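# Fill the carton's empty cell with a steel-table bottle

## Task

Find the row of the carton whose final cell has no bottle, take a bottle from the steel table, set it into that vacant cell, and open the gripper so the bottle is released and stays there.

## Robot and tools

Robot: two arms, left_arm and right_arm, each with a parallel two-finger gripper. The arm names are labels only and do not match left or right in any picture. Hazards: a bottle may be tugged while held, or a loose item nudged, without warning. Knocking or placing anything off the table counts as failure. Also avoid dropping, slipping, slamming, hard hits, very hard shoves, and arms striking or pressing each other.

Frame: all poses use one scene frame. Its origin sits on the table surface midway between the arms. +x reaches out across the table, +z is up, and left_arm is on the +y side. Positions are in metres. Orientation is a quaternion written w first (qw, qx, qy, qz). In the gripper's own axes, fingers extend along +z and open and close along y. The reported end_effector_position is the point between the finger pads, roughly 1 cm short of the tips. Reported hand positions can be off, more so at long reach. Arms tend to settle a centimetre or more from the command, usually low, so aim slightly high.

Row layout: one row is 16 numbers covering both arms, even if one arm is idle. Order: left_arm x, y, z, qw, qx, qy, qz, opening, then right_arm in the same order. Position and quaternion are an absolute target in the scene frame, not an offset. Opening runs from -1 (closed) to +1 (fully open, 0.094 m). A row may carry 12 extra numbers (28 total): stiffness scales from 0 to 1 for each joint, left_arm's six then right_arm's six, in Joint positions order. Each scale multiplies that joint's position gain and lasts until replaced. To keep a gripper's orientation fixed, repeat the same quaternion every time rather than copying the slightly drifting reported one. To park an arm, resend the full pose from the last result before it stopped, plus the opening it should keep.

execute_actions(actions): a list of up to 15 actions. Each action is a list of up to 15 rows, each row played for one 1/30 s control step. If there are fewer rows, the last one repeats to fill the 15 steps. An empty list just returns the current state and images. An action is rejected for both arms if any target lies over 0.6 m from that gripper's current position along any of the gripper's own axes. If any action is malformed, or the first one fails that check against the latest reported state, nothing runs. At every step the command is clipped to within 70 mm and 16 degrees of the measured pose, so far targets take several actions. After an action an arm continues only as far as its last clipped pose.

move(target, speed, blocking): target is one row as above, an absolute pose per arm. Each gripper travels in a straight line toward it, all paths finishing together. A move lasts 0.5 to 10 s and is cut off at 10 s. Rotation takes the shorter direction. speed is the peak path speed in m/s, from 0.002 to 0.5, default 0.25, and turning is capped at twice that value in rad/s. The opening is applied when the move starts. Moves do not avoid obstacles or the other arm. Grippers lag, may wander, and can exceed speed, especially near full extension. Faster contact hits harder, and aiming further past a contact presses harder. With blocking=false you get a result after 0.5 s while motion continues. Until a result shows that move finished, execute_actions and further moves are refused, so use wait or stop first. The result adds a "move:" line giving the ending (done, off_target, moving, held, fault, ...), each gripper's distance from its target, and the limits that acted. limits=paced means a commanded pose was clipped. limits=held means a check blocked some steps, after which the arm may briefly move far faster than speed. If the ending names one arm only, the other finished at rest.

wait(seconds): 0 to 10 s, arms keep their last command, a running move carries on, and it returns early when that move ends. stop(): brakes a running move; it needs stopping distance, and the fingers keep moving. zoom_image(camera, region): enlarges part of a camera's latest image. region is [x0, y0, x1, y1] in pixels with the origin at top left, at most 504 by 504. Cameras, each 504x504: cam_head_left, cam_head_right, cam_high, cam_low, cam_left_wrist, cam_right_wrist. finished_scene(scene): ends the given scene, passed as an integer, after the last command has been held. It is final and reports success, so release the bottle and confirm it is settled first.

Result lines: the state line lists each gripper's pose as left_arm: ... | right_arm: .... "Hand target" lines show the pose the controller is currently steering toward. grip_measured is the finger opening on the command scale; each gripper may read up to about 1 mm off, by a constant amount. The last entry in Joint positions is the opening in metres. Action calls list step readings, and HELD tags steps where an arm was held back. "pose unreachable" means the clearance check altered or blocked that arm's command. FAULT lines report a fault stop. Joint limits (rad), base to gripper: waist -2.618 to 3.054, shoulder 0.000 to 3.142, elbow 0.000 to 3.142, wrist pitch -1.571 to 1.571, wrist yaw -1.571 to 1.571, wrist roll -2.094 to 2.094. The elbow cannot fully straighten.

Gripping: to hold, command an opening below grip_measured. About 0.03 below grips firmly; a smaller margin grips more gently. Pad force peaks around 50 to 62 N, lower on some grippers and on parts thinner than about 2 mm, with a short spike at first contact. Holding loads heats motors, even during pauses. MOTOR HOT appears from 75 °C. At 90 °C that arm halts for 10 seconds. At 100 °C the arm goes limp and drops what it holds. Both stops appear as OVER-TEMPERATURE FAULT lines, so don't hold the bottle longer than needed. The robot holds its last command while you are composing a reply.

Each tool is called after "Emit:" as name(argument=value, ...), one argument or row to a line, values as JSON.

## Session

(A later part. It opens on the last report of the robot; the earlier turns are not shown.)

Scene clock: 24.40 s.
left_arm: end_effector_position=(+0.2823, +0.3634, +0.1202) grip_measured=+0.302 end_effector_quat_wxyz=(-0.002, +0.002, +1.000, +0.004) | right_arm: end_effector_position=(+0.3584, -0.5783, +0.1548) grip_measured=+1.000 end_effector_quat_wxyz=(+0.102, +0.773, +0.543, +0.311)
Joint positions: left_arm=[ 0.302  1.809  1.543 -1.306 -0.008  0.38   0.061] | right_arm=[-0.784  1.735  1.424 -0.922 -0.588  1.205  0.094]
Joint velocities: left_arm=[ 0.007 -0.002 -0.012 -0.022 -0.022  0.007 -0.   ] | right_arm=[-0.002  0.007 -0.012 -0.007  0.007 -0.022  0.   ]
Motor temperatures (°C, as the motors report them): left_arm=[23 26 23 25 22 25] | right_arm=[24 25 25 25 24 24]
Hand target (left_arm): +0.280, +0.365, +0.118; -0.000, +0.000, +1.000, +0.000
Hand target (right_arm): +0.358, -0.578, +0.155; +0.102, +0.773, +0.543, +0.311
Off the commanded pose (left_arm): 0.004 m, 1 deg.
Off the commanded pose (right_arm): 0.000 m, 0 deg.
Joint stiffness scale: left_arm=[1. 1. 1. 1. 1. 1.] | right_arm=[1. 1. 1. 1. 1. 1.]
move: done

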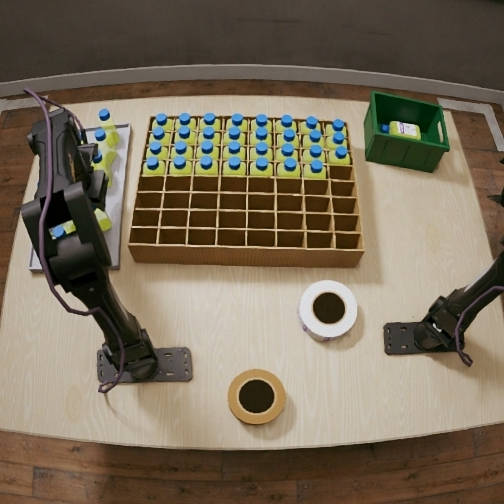

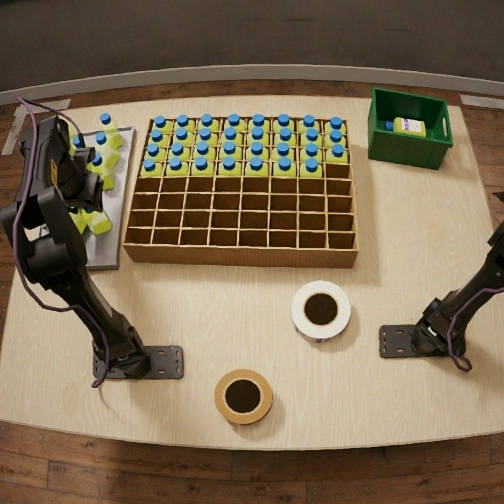

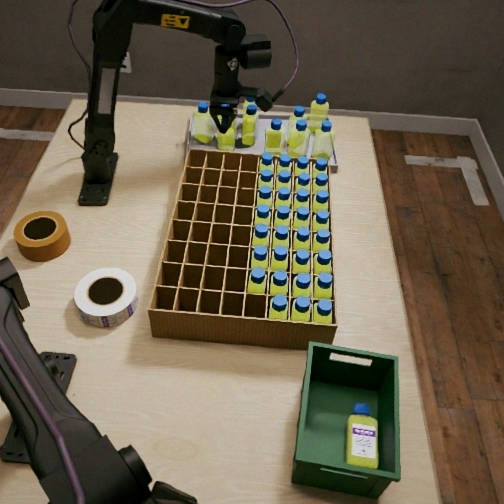

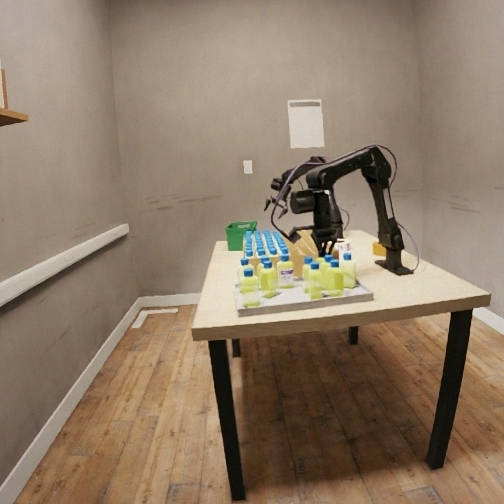

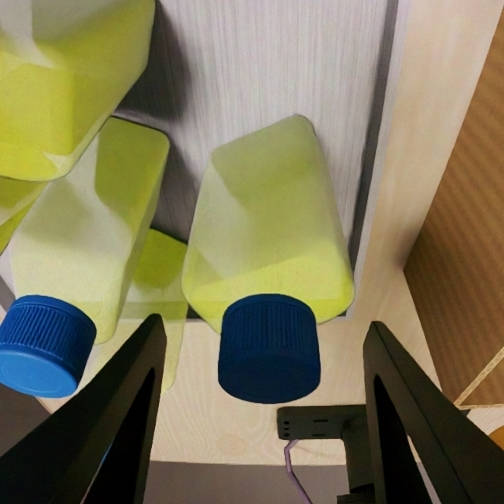

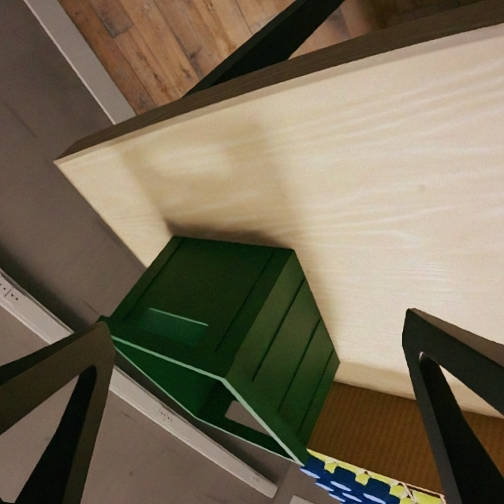

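Emit:
move(
  target=[0.280, 0.365, 0.118, 0, 0, 1, 0, -0.5, 0.12, -0.16, 0.20, 0, 0, 1, 0, 1],
  speed=0.3,
)

Scene clock: 30.57 s.
left_arm: end_effector_position=(+0.2828, +0.3635, +0.1202) grip_measured=-0.475 end_effector_quat_wxyz=(-0.001, +0.002, +1.000, +0.004) | right_arm: end_effector_position=(+0.1163, -0.1522, +0.1915) grip_measured=+1.000 end_effector_quat_wxyz=(-0.019, +0.001, +0.999, +0.026)
Joint positions: left_arm=[ 0.302  1.809  1.543 -1.303 -0.008  0.381  0.025] | right_arm=[ 1.129  1.425  1.424 -1.541 -0.058  1.102  0.094]
Joint velocities: left_arm=[ 0.002 -0.012 -0.002  0.007 -0.007 -0.007  0.001] | right_arm=[-0.022  0.012  0.002  0.007  0.007 -0.007  0.   ]
Motor temperatures (°C, as the motors report them): left_arm=[23 26 23 24 22 25] | right_arm=[24 25 25 25 24 24]
Hand target (left_arm): +0.280, +0.365, +0.118; -0.000, -0.000, +1.000, +0.000
Hand target (right_arm): +0.118, -0.152, +0.196; -0.012, +0.002, +1.000, +0.021
Off the commanded pose (left_arm): 0.004 m, 1 deg.
Off the commanded pose (right_arm): 0.012 m, 4 deg.
Joint stiffness scale: left_arm=[1. 1. 1. 1. 1. 1.] | right_arm=[1. 1. 1. 1. 1. 1.]
move: off_target (right_arm)

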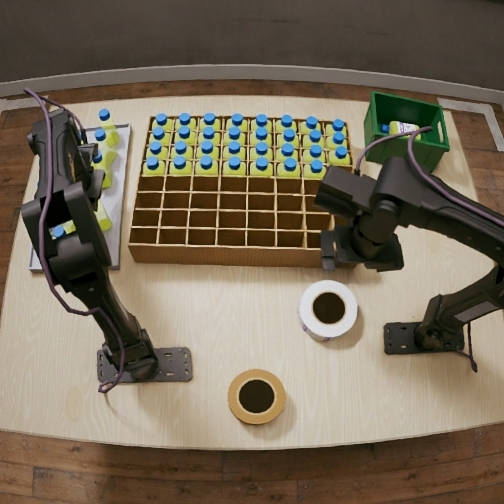

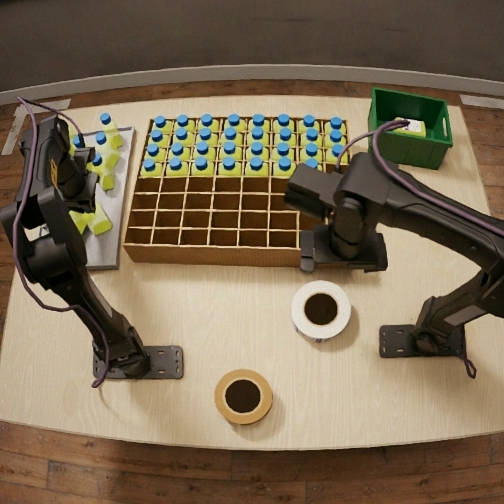

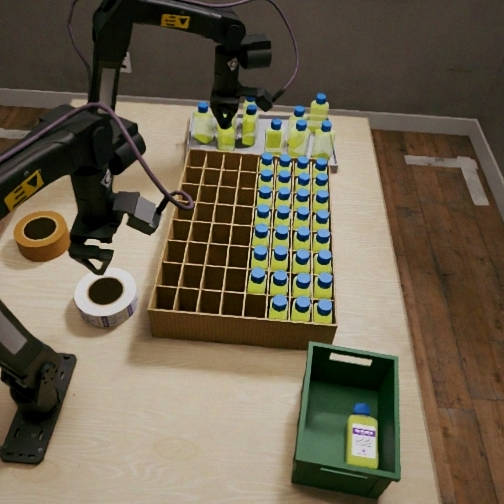

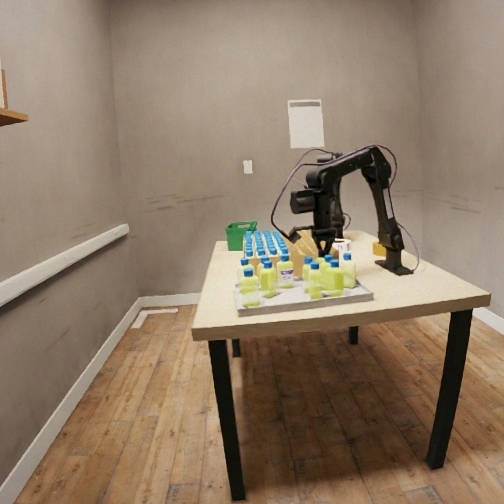

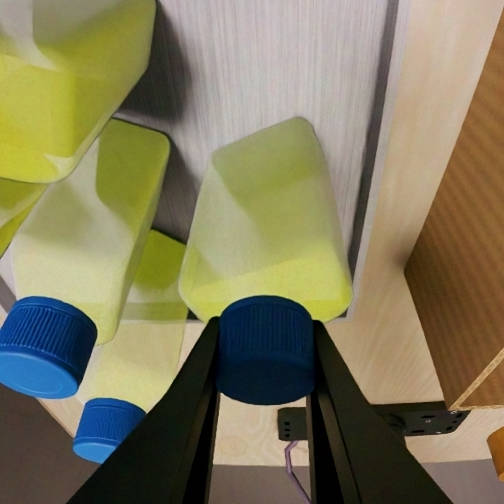

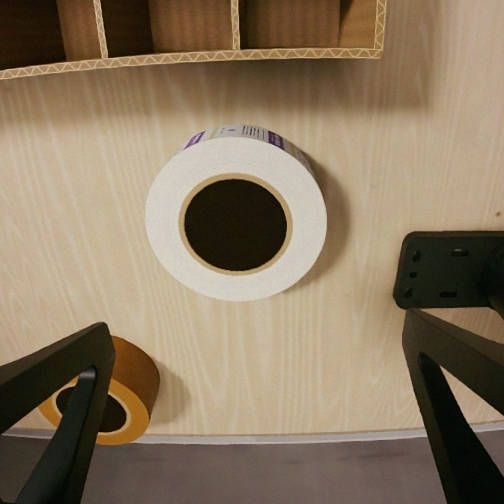

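Emit:
move(
  target=[0.280, 0.365, 0.25, 0, 0, 1, 0, -0.53, 0.12, -0.16, 0.20, 0, 0, 1, 0, 1],
  speed=0.2,
)

Emit:
move(
  target=[0.08, 0.05, 0.24, 0, 0.13, 0.991, 0, -0.53, 0.12, -0.16, 0.20, 0, 0, 1, 0, 1],
  speed=0.25,
)

Scene clock: 34.23 s.
left_arm: end_effector_position=(+0.2780, +0.3616, +0.2445) grip_measured=-0.475 end_effector_quat_wxyz=(+0.093, +0.002, +0.995, +0.041) | right_arm: end_effector_position=(+0.1208, -0.1552, +0.1913) grip_measured=+1.000 end_effector_quat_wxyz=(-0.002, +0.001, +1.000, +0.016)
Joint positions: left_arm=[ 0.302  1.688  1.886 -1.566 -0.008  0.381  0.025] | right_arm=[ 1.136  1.425  1.424 -1.544 -0.018  1.107  0.094]
Joint velocities: left_arm=[ 0.022 -0.027  0.002 -0.066 -0.081 -0.007  0.001] | right_arm=[ 0.002 -0.022 -0.012 -0.007  0.022 -0.095  0.   ]
Motor temperatures (°C, as the motors report them): left_arm=[23 26 23 24 22 25] | right_arm=[24 24 26 25 24 24]
Hand target (left_arm): +0.277, +0.364, +0.249; +0.099, -0.001, +0.994, +0.040
Hand target (right_arm): +0.120, -0.160, +0.199; +0.009, +0.000, +1.000, +0.019
Off the commanded pose (left_arm): 0.007 m, 12 deg.
Off the commanded pose (right_arm): 0.010 m, 2 deg.
Joint stiffness scale: left_arm=[1. 1. 1. 1. 1. 1.] | right_arm=[1. 1. 1. 1. 1. 1.]
joint sent to its limit (left arm) — the command would take joint 4 (wrist pitch) past its lower limit, so that joint was sent only as far as its limit.
joint sent to its limit (right arm) — the command would take joint 4 (wrist pitch) past its lower limit, so that joint was sent only as far as its limit.
move: off_target (left_arm)

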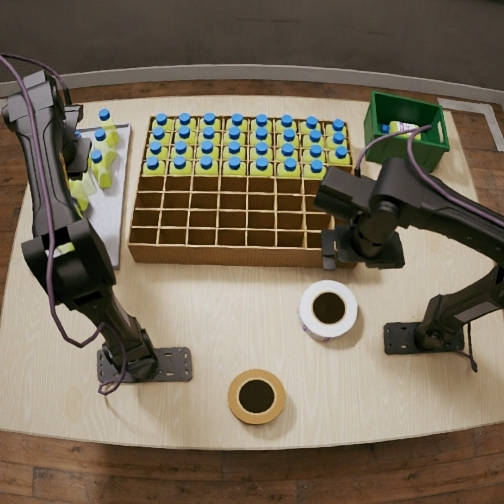

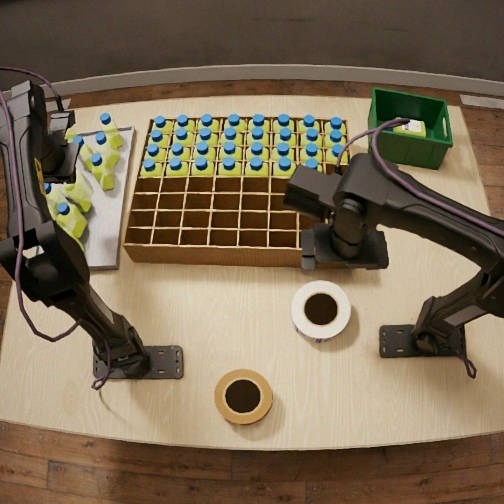

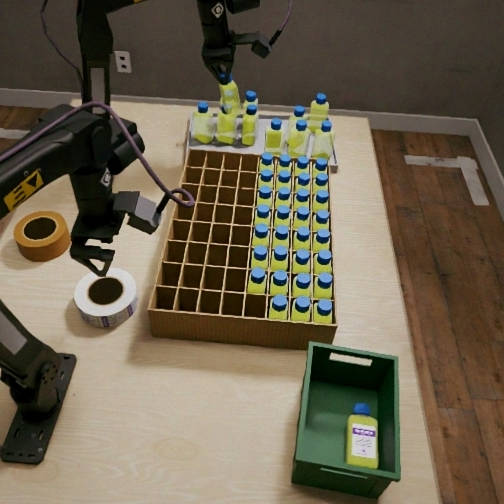

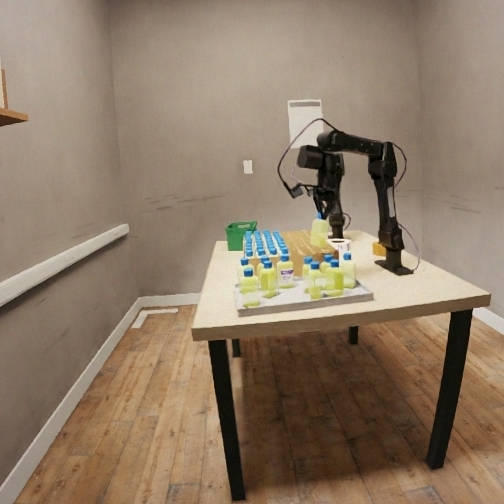

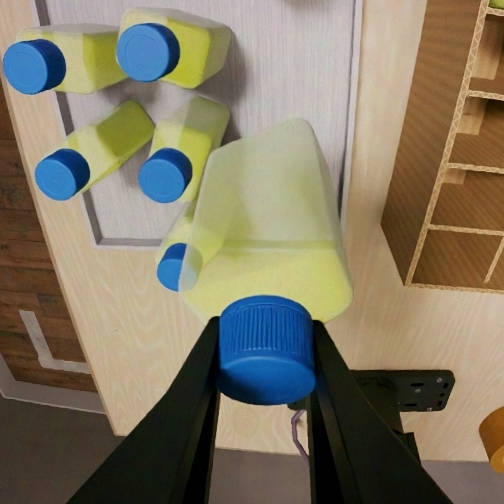

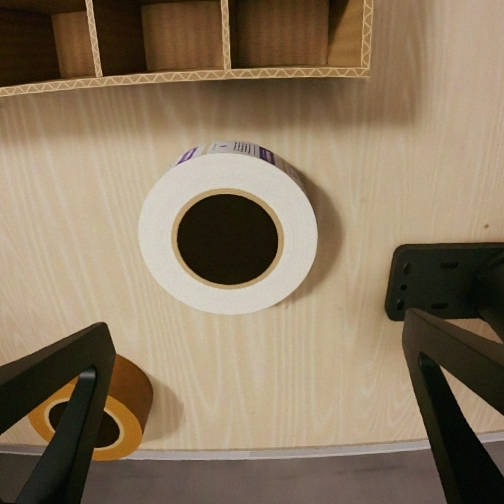

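Scene clock: 36.40 s.
left_arm: end_effector_position=(+0.0855, +0.0533, +0.2298) grip_measured=-0.475 end_effector_quat_wxyz=(+0.053, +0.129, +0.987, -0.075) | right_arm: end_effector_position=(+0.1210, -0.1553, +0.1913) grip_measured=+1.000 end_effector_quat_wxyz=(-0.002, +0.001, +1.000, +0.016)
Joint positions: left_arm=[-1.091  1.27   1.452 -1.57   0.013 -0.759  0.025] | right_arm=[ 1.136  1.425  1.424 -1.544 -0.017  1.107  0.094]
Joint velocities: left_arm=[ 0.007 -0.002 -0.002 -0.007  0.022 -0.051 -0.   ] | right_arm=[ 0.017 -0.012  0.002  0.081 -0.007 -0.139  0.   ]
Motor temperatures (°C, as the motors report them): left_arm=[23 26 23 24 22 25] | right_arm=[24 24 26 25 24 24]
Hand target (left_arm): +0.085, +0.049, +0.237; +0.058, +0.129, +0.986, -0.085
Hand target (right_arm): +0.120, -0.160, +0.199; +0.009, +0.000, +1.000, +0.019
Off the commanded pose (left_arm): 0.012 m, 11 deg.
Off the commanded pose (right_arm): 0.010 m, 2 deg.
Joint stiffness scale: left_arm=[1. 1. 1. 1. 1. 1.] | right_arm=[1. 1. 1. 1. 1. 1.]
joint sent to its limit (left arm) — the command would take joint 4 (wrist pitch) past its lower limit, so that joint was sent only as far as its limit.
joint sent to its limit (right arm) — the command would take joint 4 (wrist pitch) past its lower limit, so that joint was sent only as far as its limit.
move: off_target (left_arm)

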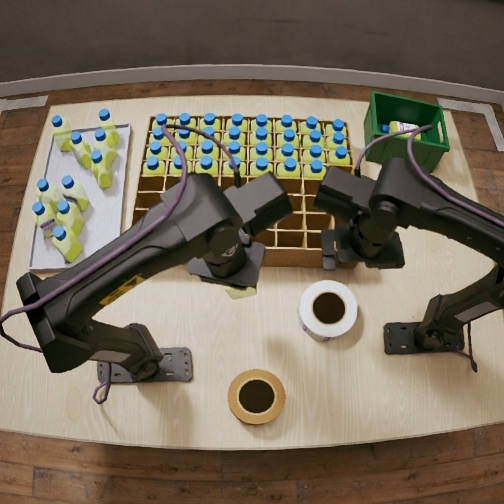

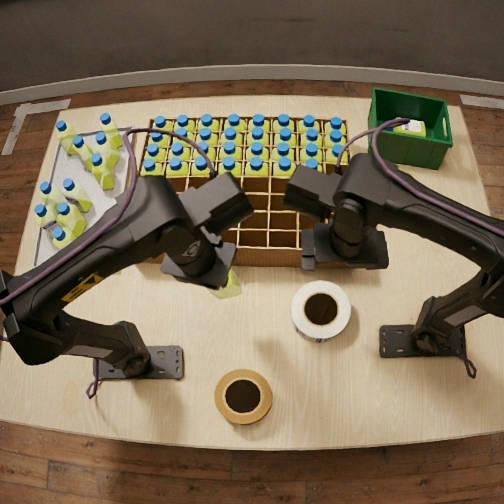

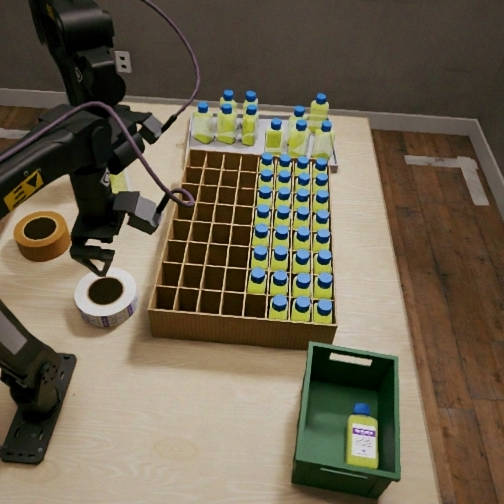

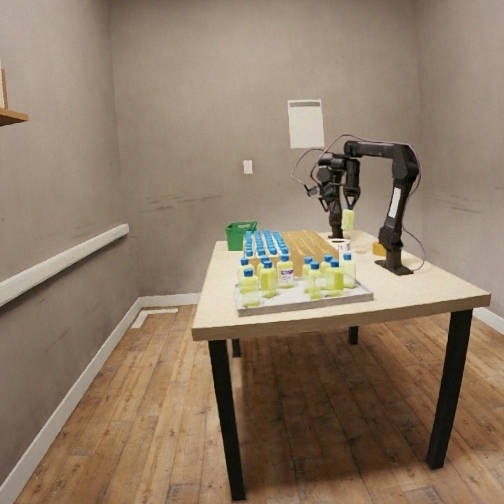

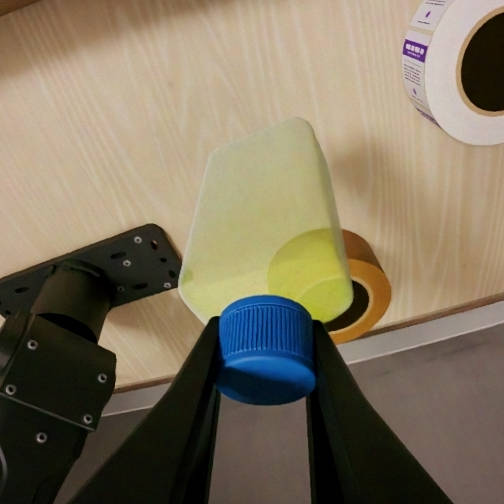

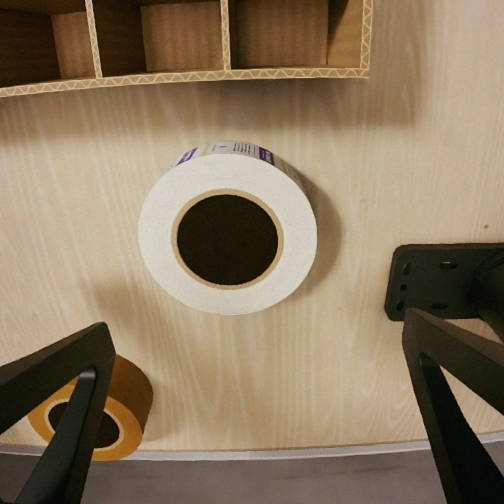

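Emit:
move(
  target=[0.085, 0.05, 0.122, 0, 0.13, 0.991, 0, -0.53, 0.12, -0.16, 0.20, 0, 0, 1, 0, 1],
  speed=0.12,
)

Scene clock: 38.30 s.
left_arm: end_effector_position=(+0.0871, +0.0477, +0.1246) grip_measured=-0.475 end_effector_quat_wxyz=(-0.004, +0.128, +0.992, -0.006) | right_arm: end_effector_position=(+0.1210, -0.1553, +0.1913) grip_measured=+1.000 end_effector_quat_wxyz=(-0.002, +0.001, +1.000, +0.016)
Joint positions: left_arm=[-1.099  1.378  1.12  -1.308  0.013 -0.768  0.025] | right_arm=[ 1.136  1.425  1.424 -1.544 -0.017  1.107  0.094]
Joint velocities: left_arm=[-0.017  0.002 -0.007  0.022 -0.007 -0.007  0.001] | right_arm=[-0.002 -0.007  0.002 -0.037 -0.022 -0.081  0.   ]
Motor temperatures (°C, as the motors report them): left_arm=[23 26 23 24 22 25] | right_arm=[24 24 26 25 24 24]
Hand target (left_arm): +0.087, +0.047, +0.122; -0.000, +0.131, +0.991, -0.000
Hand target (right_arm): +0.120, -0.160, +0.199; +0.009, +0.000, +1.000, +0.019
Off the commanded pose (left_arm): 0.004 m, 1 deg.
Off the commanded pose (right_arm): 0.010 m, 2 deg.
Joint stiffness scale: left_arm=[1. 1. 1. 1. 1. 1.] | right_arm=[1. 1. 1. 1. 1. 1.]
joint sent to its limit (right arm) — the command would take joint 4 (wrist pitch) past its lower limit, so that joint was sent only as far as its limit.
move: done

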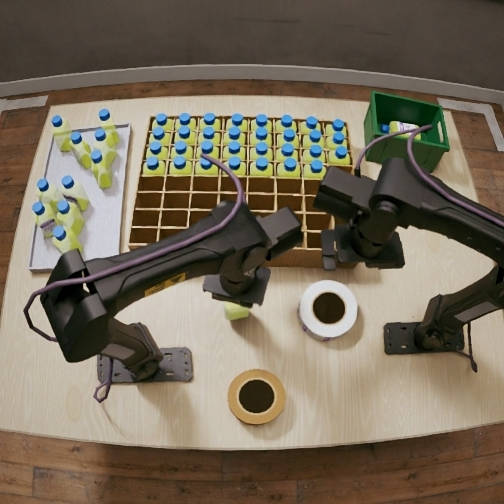

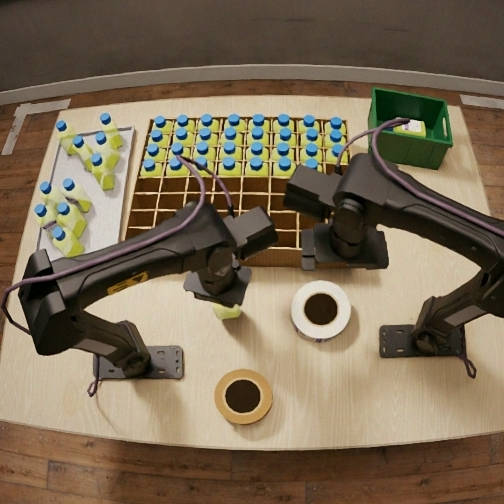

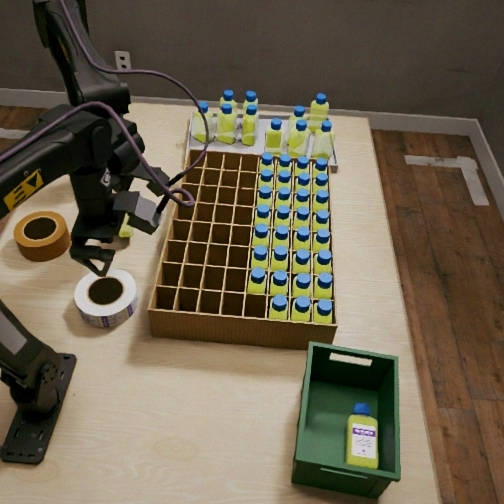

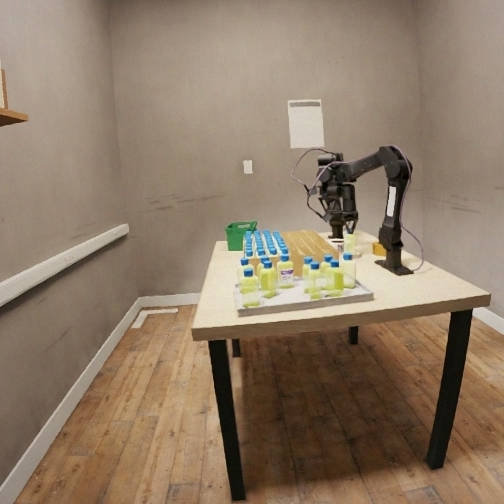

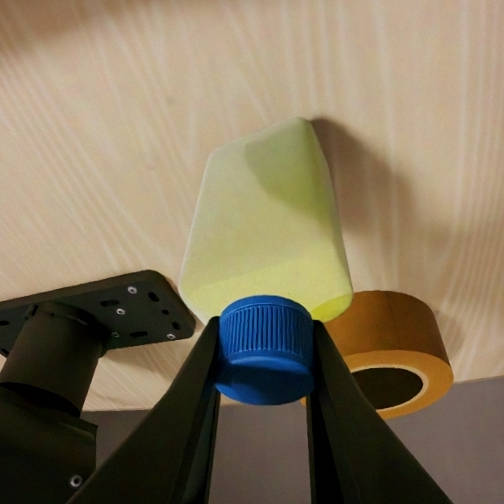

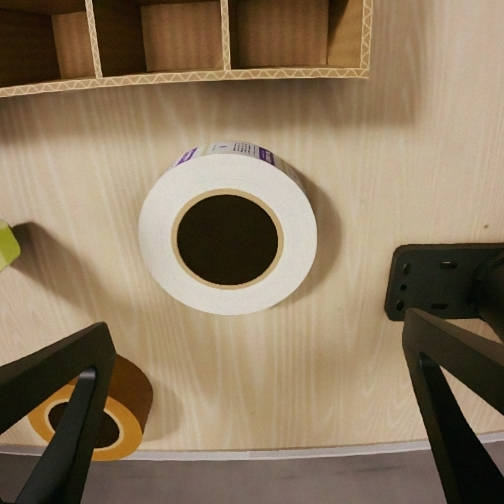

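Emit:
move(
  target=[0.086, 0.049, 0.110, 0, 0.13, 0.991, 0, -0.53, 0.12, -0.16, 0.20, 0, 0, 1, 0, 1],
  speed=0.03,
)

Scene clock: 39.47 s.
left_arm: end_effector_position=(+0.0868, +0.0482, +0.1132) grip_measured=-0.475 end_effector_quat_wxyz=(-0.004, +0.128, +0.992, -0.005) | right_arm: end_effector_position=(+0.1210, -0.1553, +0.1913) grip_measured=+1.000 end_effector_quat_wxyz=(-0.002, +0.001, +1.000, +0.016)
Joint positions: left_arm=[-1.099  1.378  1.074 -1.263  0.013 -0.768  0.025] | right_arm=[ 1.136  1.425  1.424 -1.544 -0.017  1.107  0.094]
Joint velocities: left_arm=[-0.007 -0.007  0.012  0.051  0.022  0.022 -0.002] | right_arm=[-0.002  0.007 -0.017  0.051  0.007 -0.066  0.   ]
Motor temperatures (°C, as the motors report them): left_arm=[23 26 23 24 22 25] | right_arm=[24 24 26 25 24 24]
Hand target (left_arm): +0.086, +0.049, +0.110; -0.000, +0.130, +0.991, -0.000
Hand target (right_arm): +0.120, -0.160, +0.199; +0.009, +0.000, +1.000, +0.019
Off the commanded pose (left_arm): 0.003 m, 1 deg.
Off the commanded pose (right_arm): 0.010 m, 2 deg.
Joint stiffness scale: left_arm=[1. 1. 1. 1. 1. 1.] | right_arm=[1. 1. 1. 1. 1. 1.]
joint sent to its limit (right arm) — the command would take joint 4 (wrist pitch) past its lower limit, so that joint was sent only as far as its limit.
move: done

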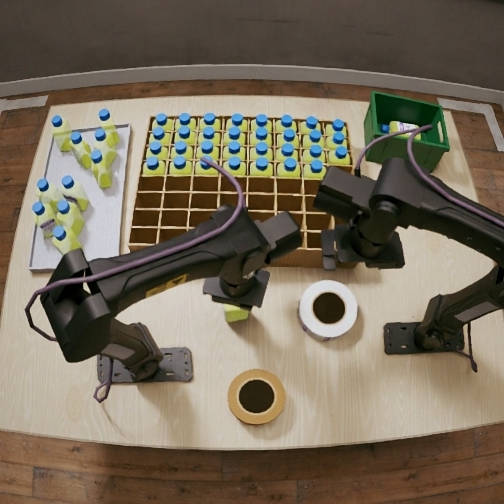

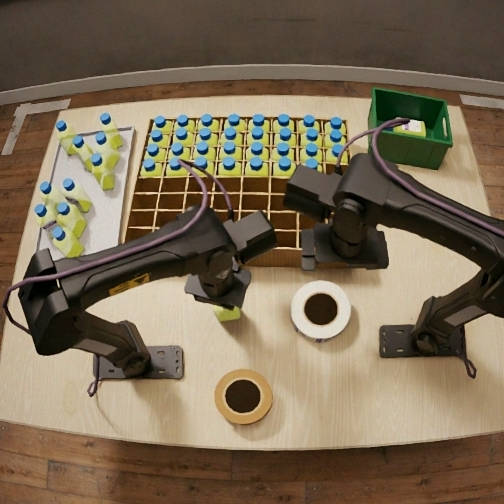

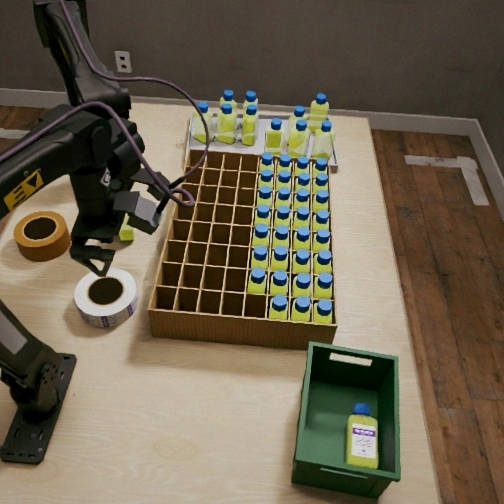

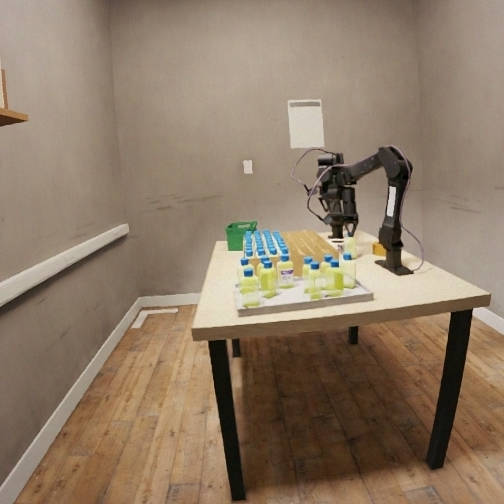

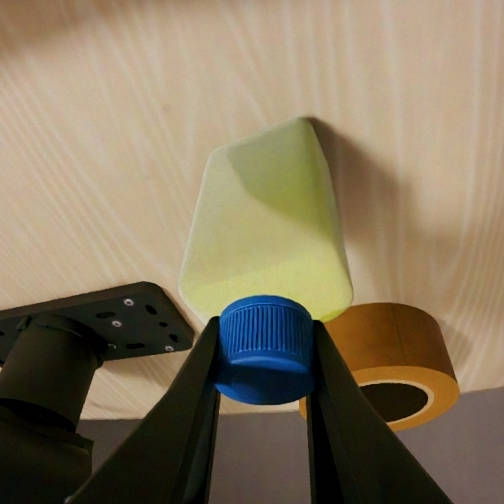

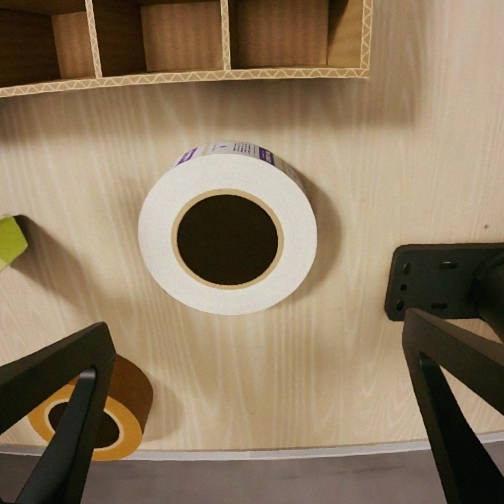

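Emit:
move(
  target=[0.086, 0.049, 0.113, 0, 0.13, 0.991, 0, 0.4, 0.12, -0.16, 0.20, 0, 0, 1, 0, 1],
  speed=0.03,
)

Emit:
move(
  target=[0.086, 0.06, 0.19, 0, 0.13, 0.991, 0, 0.4, 0.12, -0.16, 0.20, 0, 0, 1, 0, 1],
  speed=0.2,
)

Emit:
move(
  target=[0.10, 0.36, 0.22, 0, 0, 1, 0, 1, 0.12, -0.16, 0.20, 0, 0, 1, 0, 1],
  speed=0.3,
)

Scene clock: 40.80 s.
left_arm: end_effector_position=(+0.0872, +0.0476, +0.1132) grip_measured=+0.398 end_effector_quat_wxyz=(-0.003, +0.128, +0.992, -0.006) | right_arm: end_effector_position=(+0.1210, -0.1553, +0.1913) grip_measured=+1.000 end_effector_quat_wxyz=(-0.002, +0.001, +1.000, +0.016)
Joint positions: left_arm=[-1.099  1.378  1.074 -1.26   0.013 -0.769  0.066] | right_arm=[ 1.136  1.425  1.424 -1.544 -0.017  1.107  0.094]
Joint velocities: left_arm=[-0.017  0.022 -0.012 -0.022  0.022 -0.081  0.002] | right_arm=[ 0.002 -0.017  0.002  0.022  0.007 -0.007  0.   ]
Motor temperatures (°C, as the motors report them): left_arm=[23 26 23 24 22 25] | right_arm=[24 24 26 25 24 24]
Hand target (left_arm): +0.086, +0.049, +0.113; -0.000, +0.130, +0.992, -0.000
Hand target (right_arm): +0.120, -0.160, +0.199; +0.009, +0.000, +1.000, +0.019
Off the commanded pose (left_arm): 0.002 m, 1 deg.
Off the commanded pose (right_arm): 0.010 m, 2 deg.
Joint stiffness scale: left_arm=[1. 1. 1. 1. 1. 1.] | right_arm=[1. 1. 1. 1. 1. 1.]
joint sent to its limit (right arm) — the command would take joint 4 (wrist pitch) past its lower limit, so that joint was sent only as far as its limit.
move: done

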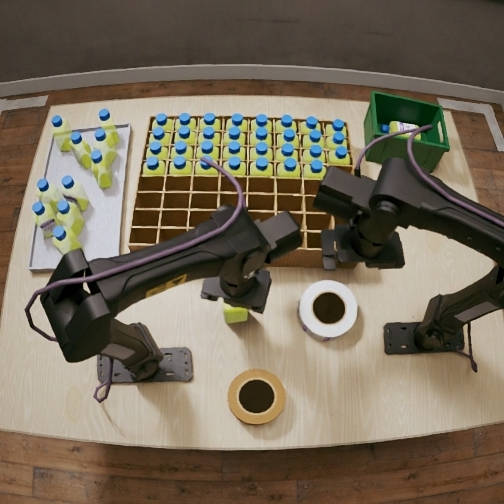

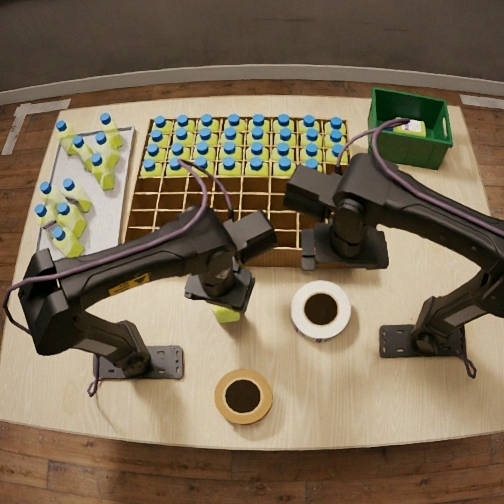

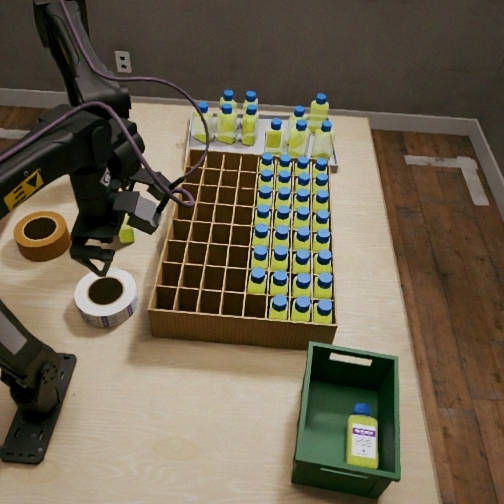

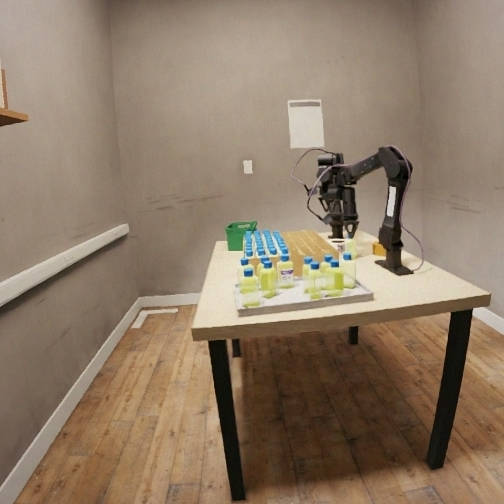

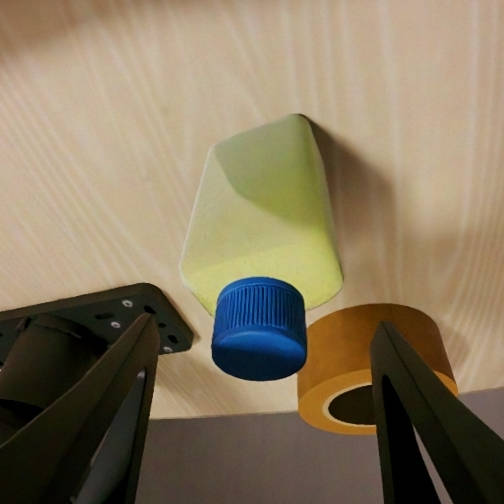

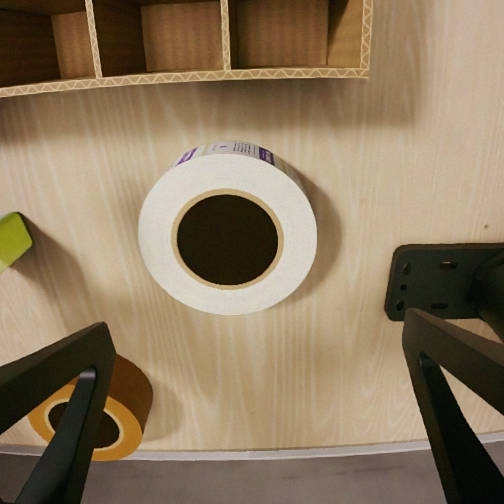

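Scene clock: 41.87 s.
left_arm: end_effector_position=(+0.0813, +0.0576, +0.1844) grip_measured=+0.399 end_effector_quat_wxyz=(-0.007, +0.134, +0.991, -0.001) | right_arm: end_effector_position=(+0.1210, -0.1553, +0.1913) grip_measured=+1.000 end_effector_quat_wxyz=(-0.002, +0.001, +1.000, +0.016)
Joint positions: left_arm=[-1.099  1.369  1.351 -1.56   0.012 -0.756  0.066] | right_arm=[ 1.136  1.425  1.424 -1.544 -0.017  1.107  0.094]
Joint velocities: left_arm=[ 0.002 -0.007 -0.007 -0.081 -0.022  0.022  0.   ] | right_arm=[ 0.012 -0.007  0.012  0.007 -0.022 -0.022  0.   ]
Motor temperatures (°C, as the motors report them): left_arm=[23 26 23 24 22 25] | right_arm=[24 24 26 25 24 24]
Hand target (left_arm): +0.085, +0.062, +0.190; +0.001, +0.130, +0.992, -0.000
Hand target (right_arm): +0.120, -0.160, +0.199; +0.009, +0.000, +1.000, +0.019
Off the commanded pose (left_arm): 0.008 m, 1 deg.
Off the commanded pose (right_arm): 0.010 m, 2 deg.
Joint stiffness scale: left_arm=[1. 1. 1. 1. 1. 1.] | right_arm=[1. 1. 1. 1. 1. 1.]
joint sent to its limit (left arm) — the command would take joint 4 (wrist pitch) past its lower limit, so that joint was sent only as far as its limit.
joint sent to its limit (right arm) — the command would take joint 4 (wrist pitch) past its lower limit, so that joint was sent only as far as its limit.
move: done

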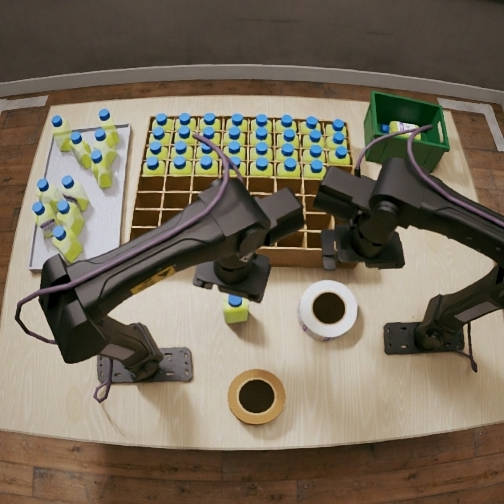

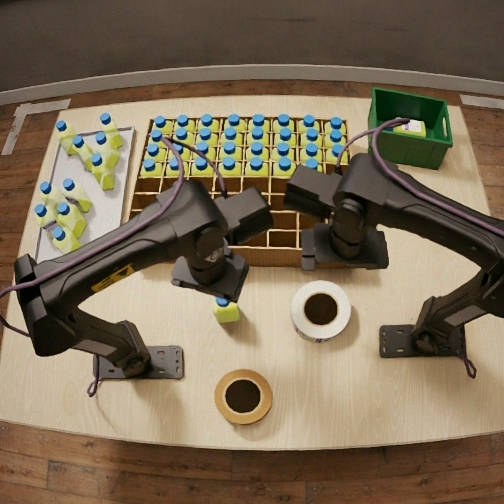

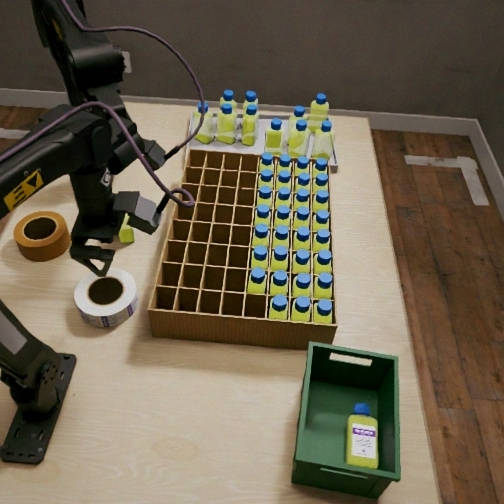

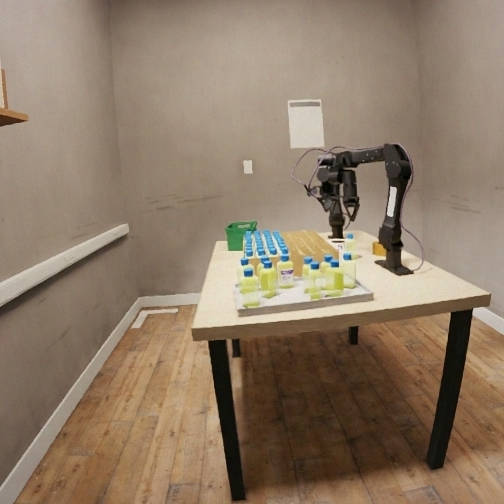

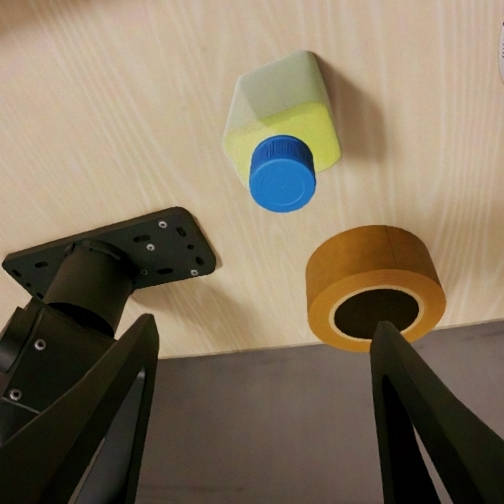

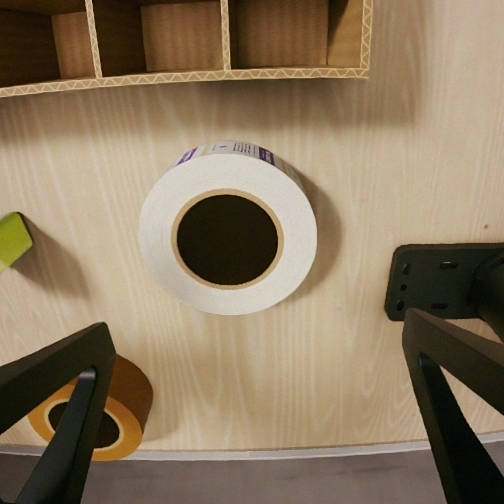

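Scene clock: 43.77 s.
left_arm: end_effector_position=(+0.0959, +0.3617, +0.2138) grip_measured=+1.000 end_effector_quat_wxyz=(+0.060, +0.002, +0.995, +0.085) | right_arm: end_effector_position=(+0.1210, -0.1553, +0.1913) grip_measured=+1.000 end_effector_quat_wxyz=(-0.002, +0.001, +1.000, +0.016)
Joint positions: left_arm=[ 0.659  1.077  1.27  -1.559 -0.045  0.741  0.094] | right_arm=[ 1.136  1.425  1.424 -1.544 -0.017  1.107  0.094]
Joint velocities: left_arm=[-0.002 -0.002  0.002 -0.007 -0.081 -0.037  0.   ] | right_arm=[ 0.017  0.002 -0.007 -0.051  0.022  0.037  0.   ]
Motor temperatures (°C, as the motors report them): left_arm=[23 25 23 24 22 25] | right_arm=[24 24 26 24 24 24]
Hand target (left_arm): +0.095, +0.360, +0.219; +0.066, +0.001, +0.994, +0.084
Hand target (right_arm): +0.120, -0.160, +0.199; +0.009, +0.000, +1.000, +0.019
Off the commanded pose (left_arm): 0.008 m, 12 deg.
Off the commanded pose (right_arm): 0.010 m, 2 deg.
Joint stiffness scale: left_arm=[1. 1. 1. 1. 1. 1.] | right_arm=[1. 1. 1. 1. 1. 1.]
joint sent to its limit (left arm) — the command would take joint 4 (wrist pitch) past its lower limit, so that joint was sent only as far as its limit.
joint sent to its limit (right arm) — the command would take joint 4 (wrist pitch) past its lower limit, so that joint was sent only as far as its limit.
move: off_target (left_arm); limits=paced

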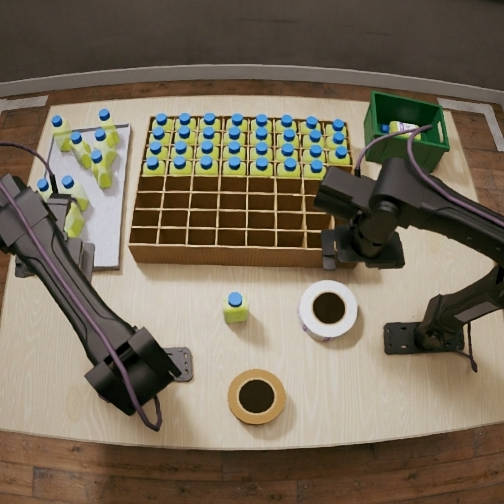

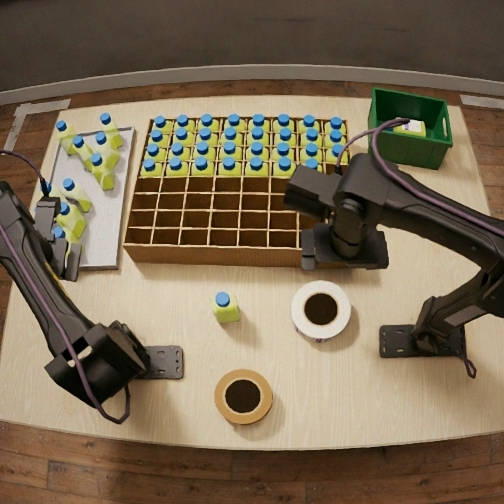

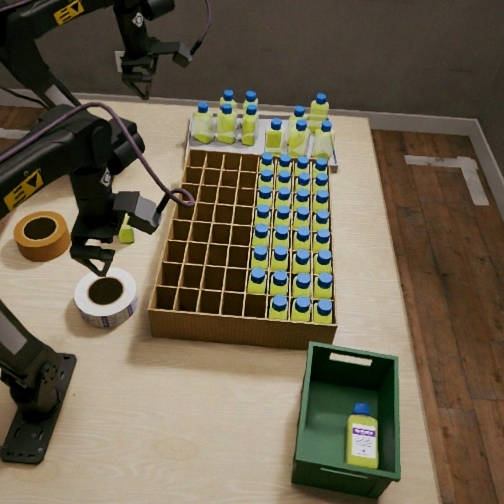

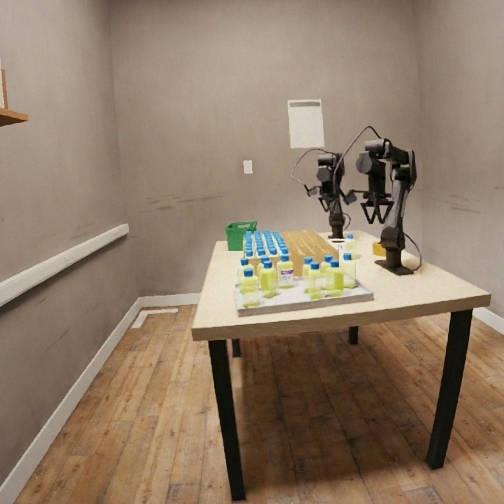

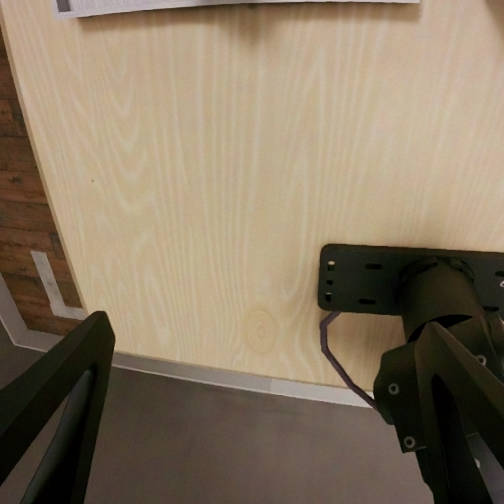

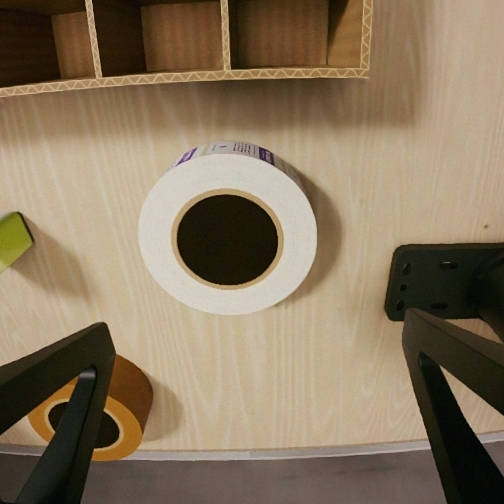

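Emit:
zoom_image(
  camera="cam_head_left",
  region=[176, 240, 296, 360],
)

Region (176, 240, 296, 360) of cam_head_left's 504x504 image, scaled by 4.200, with more detail than that image has.

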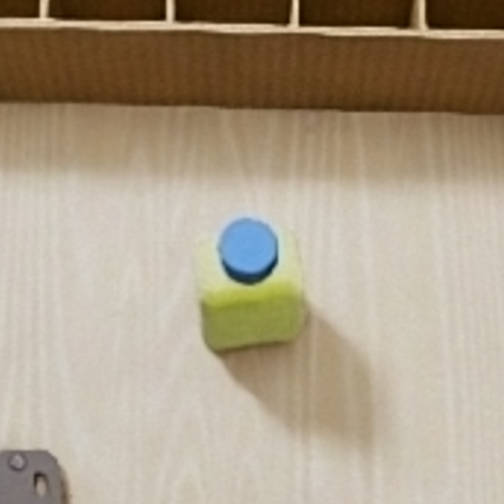

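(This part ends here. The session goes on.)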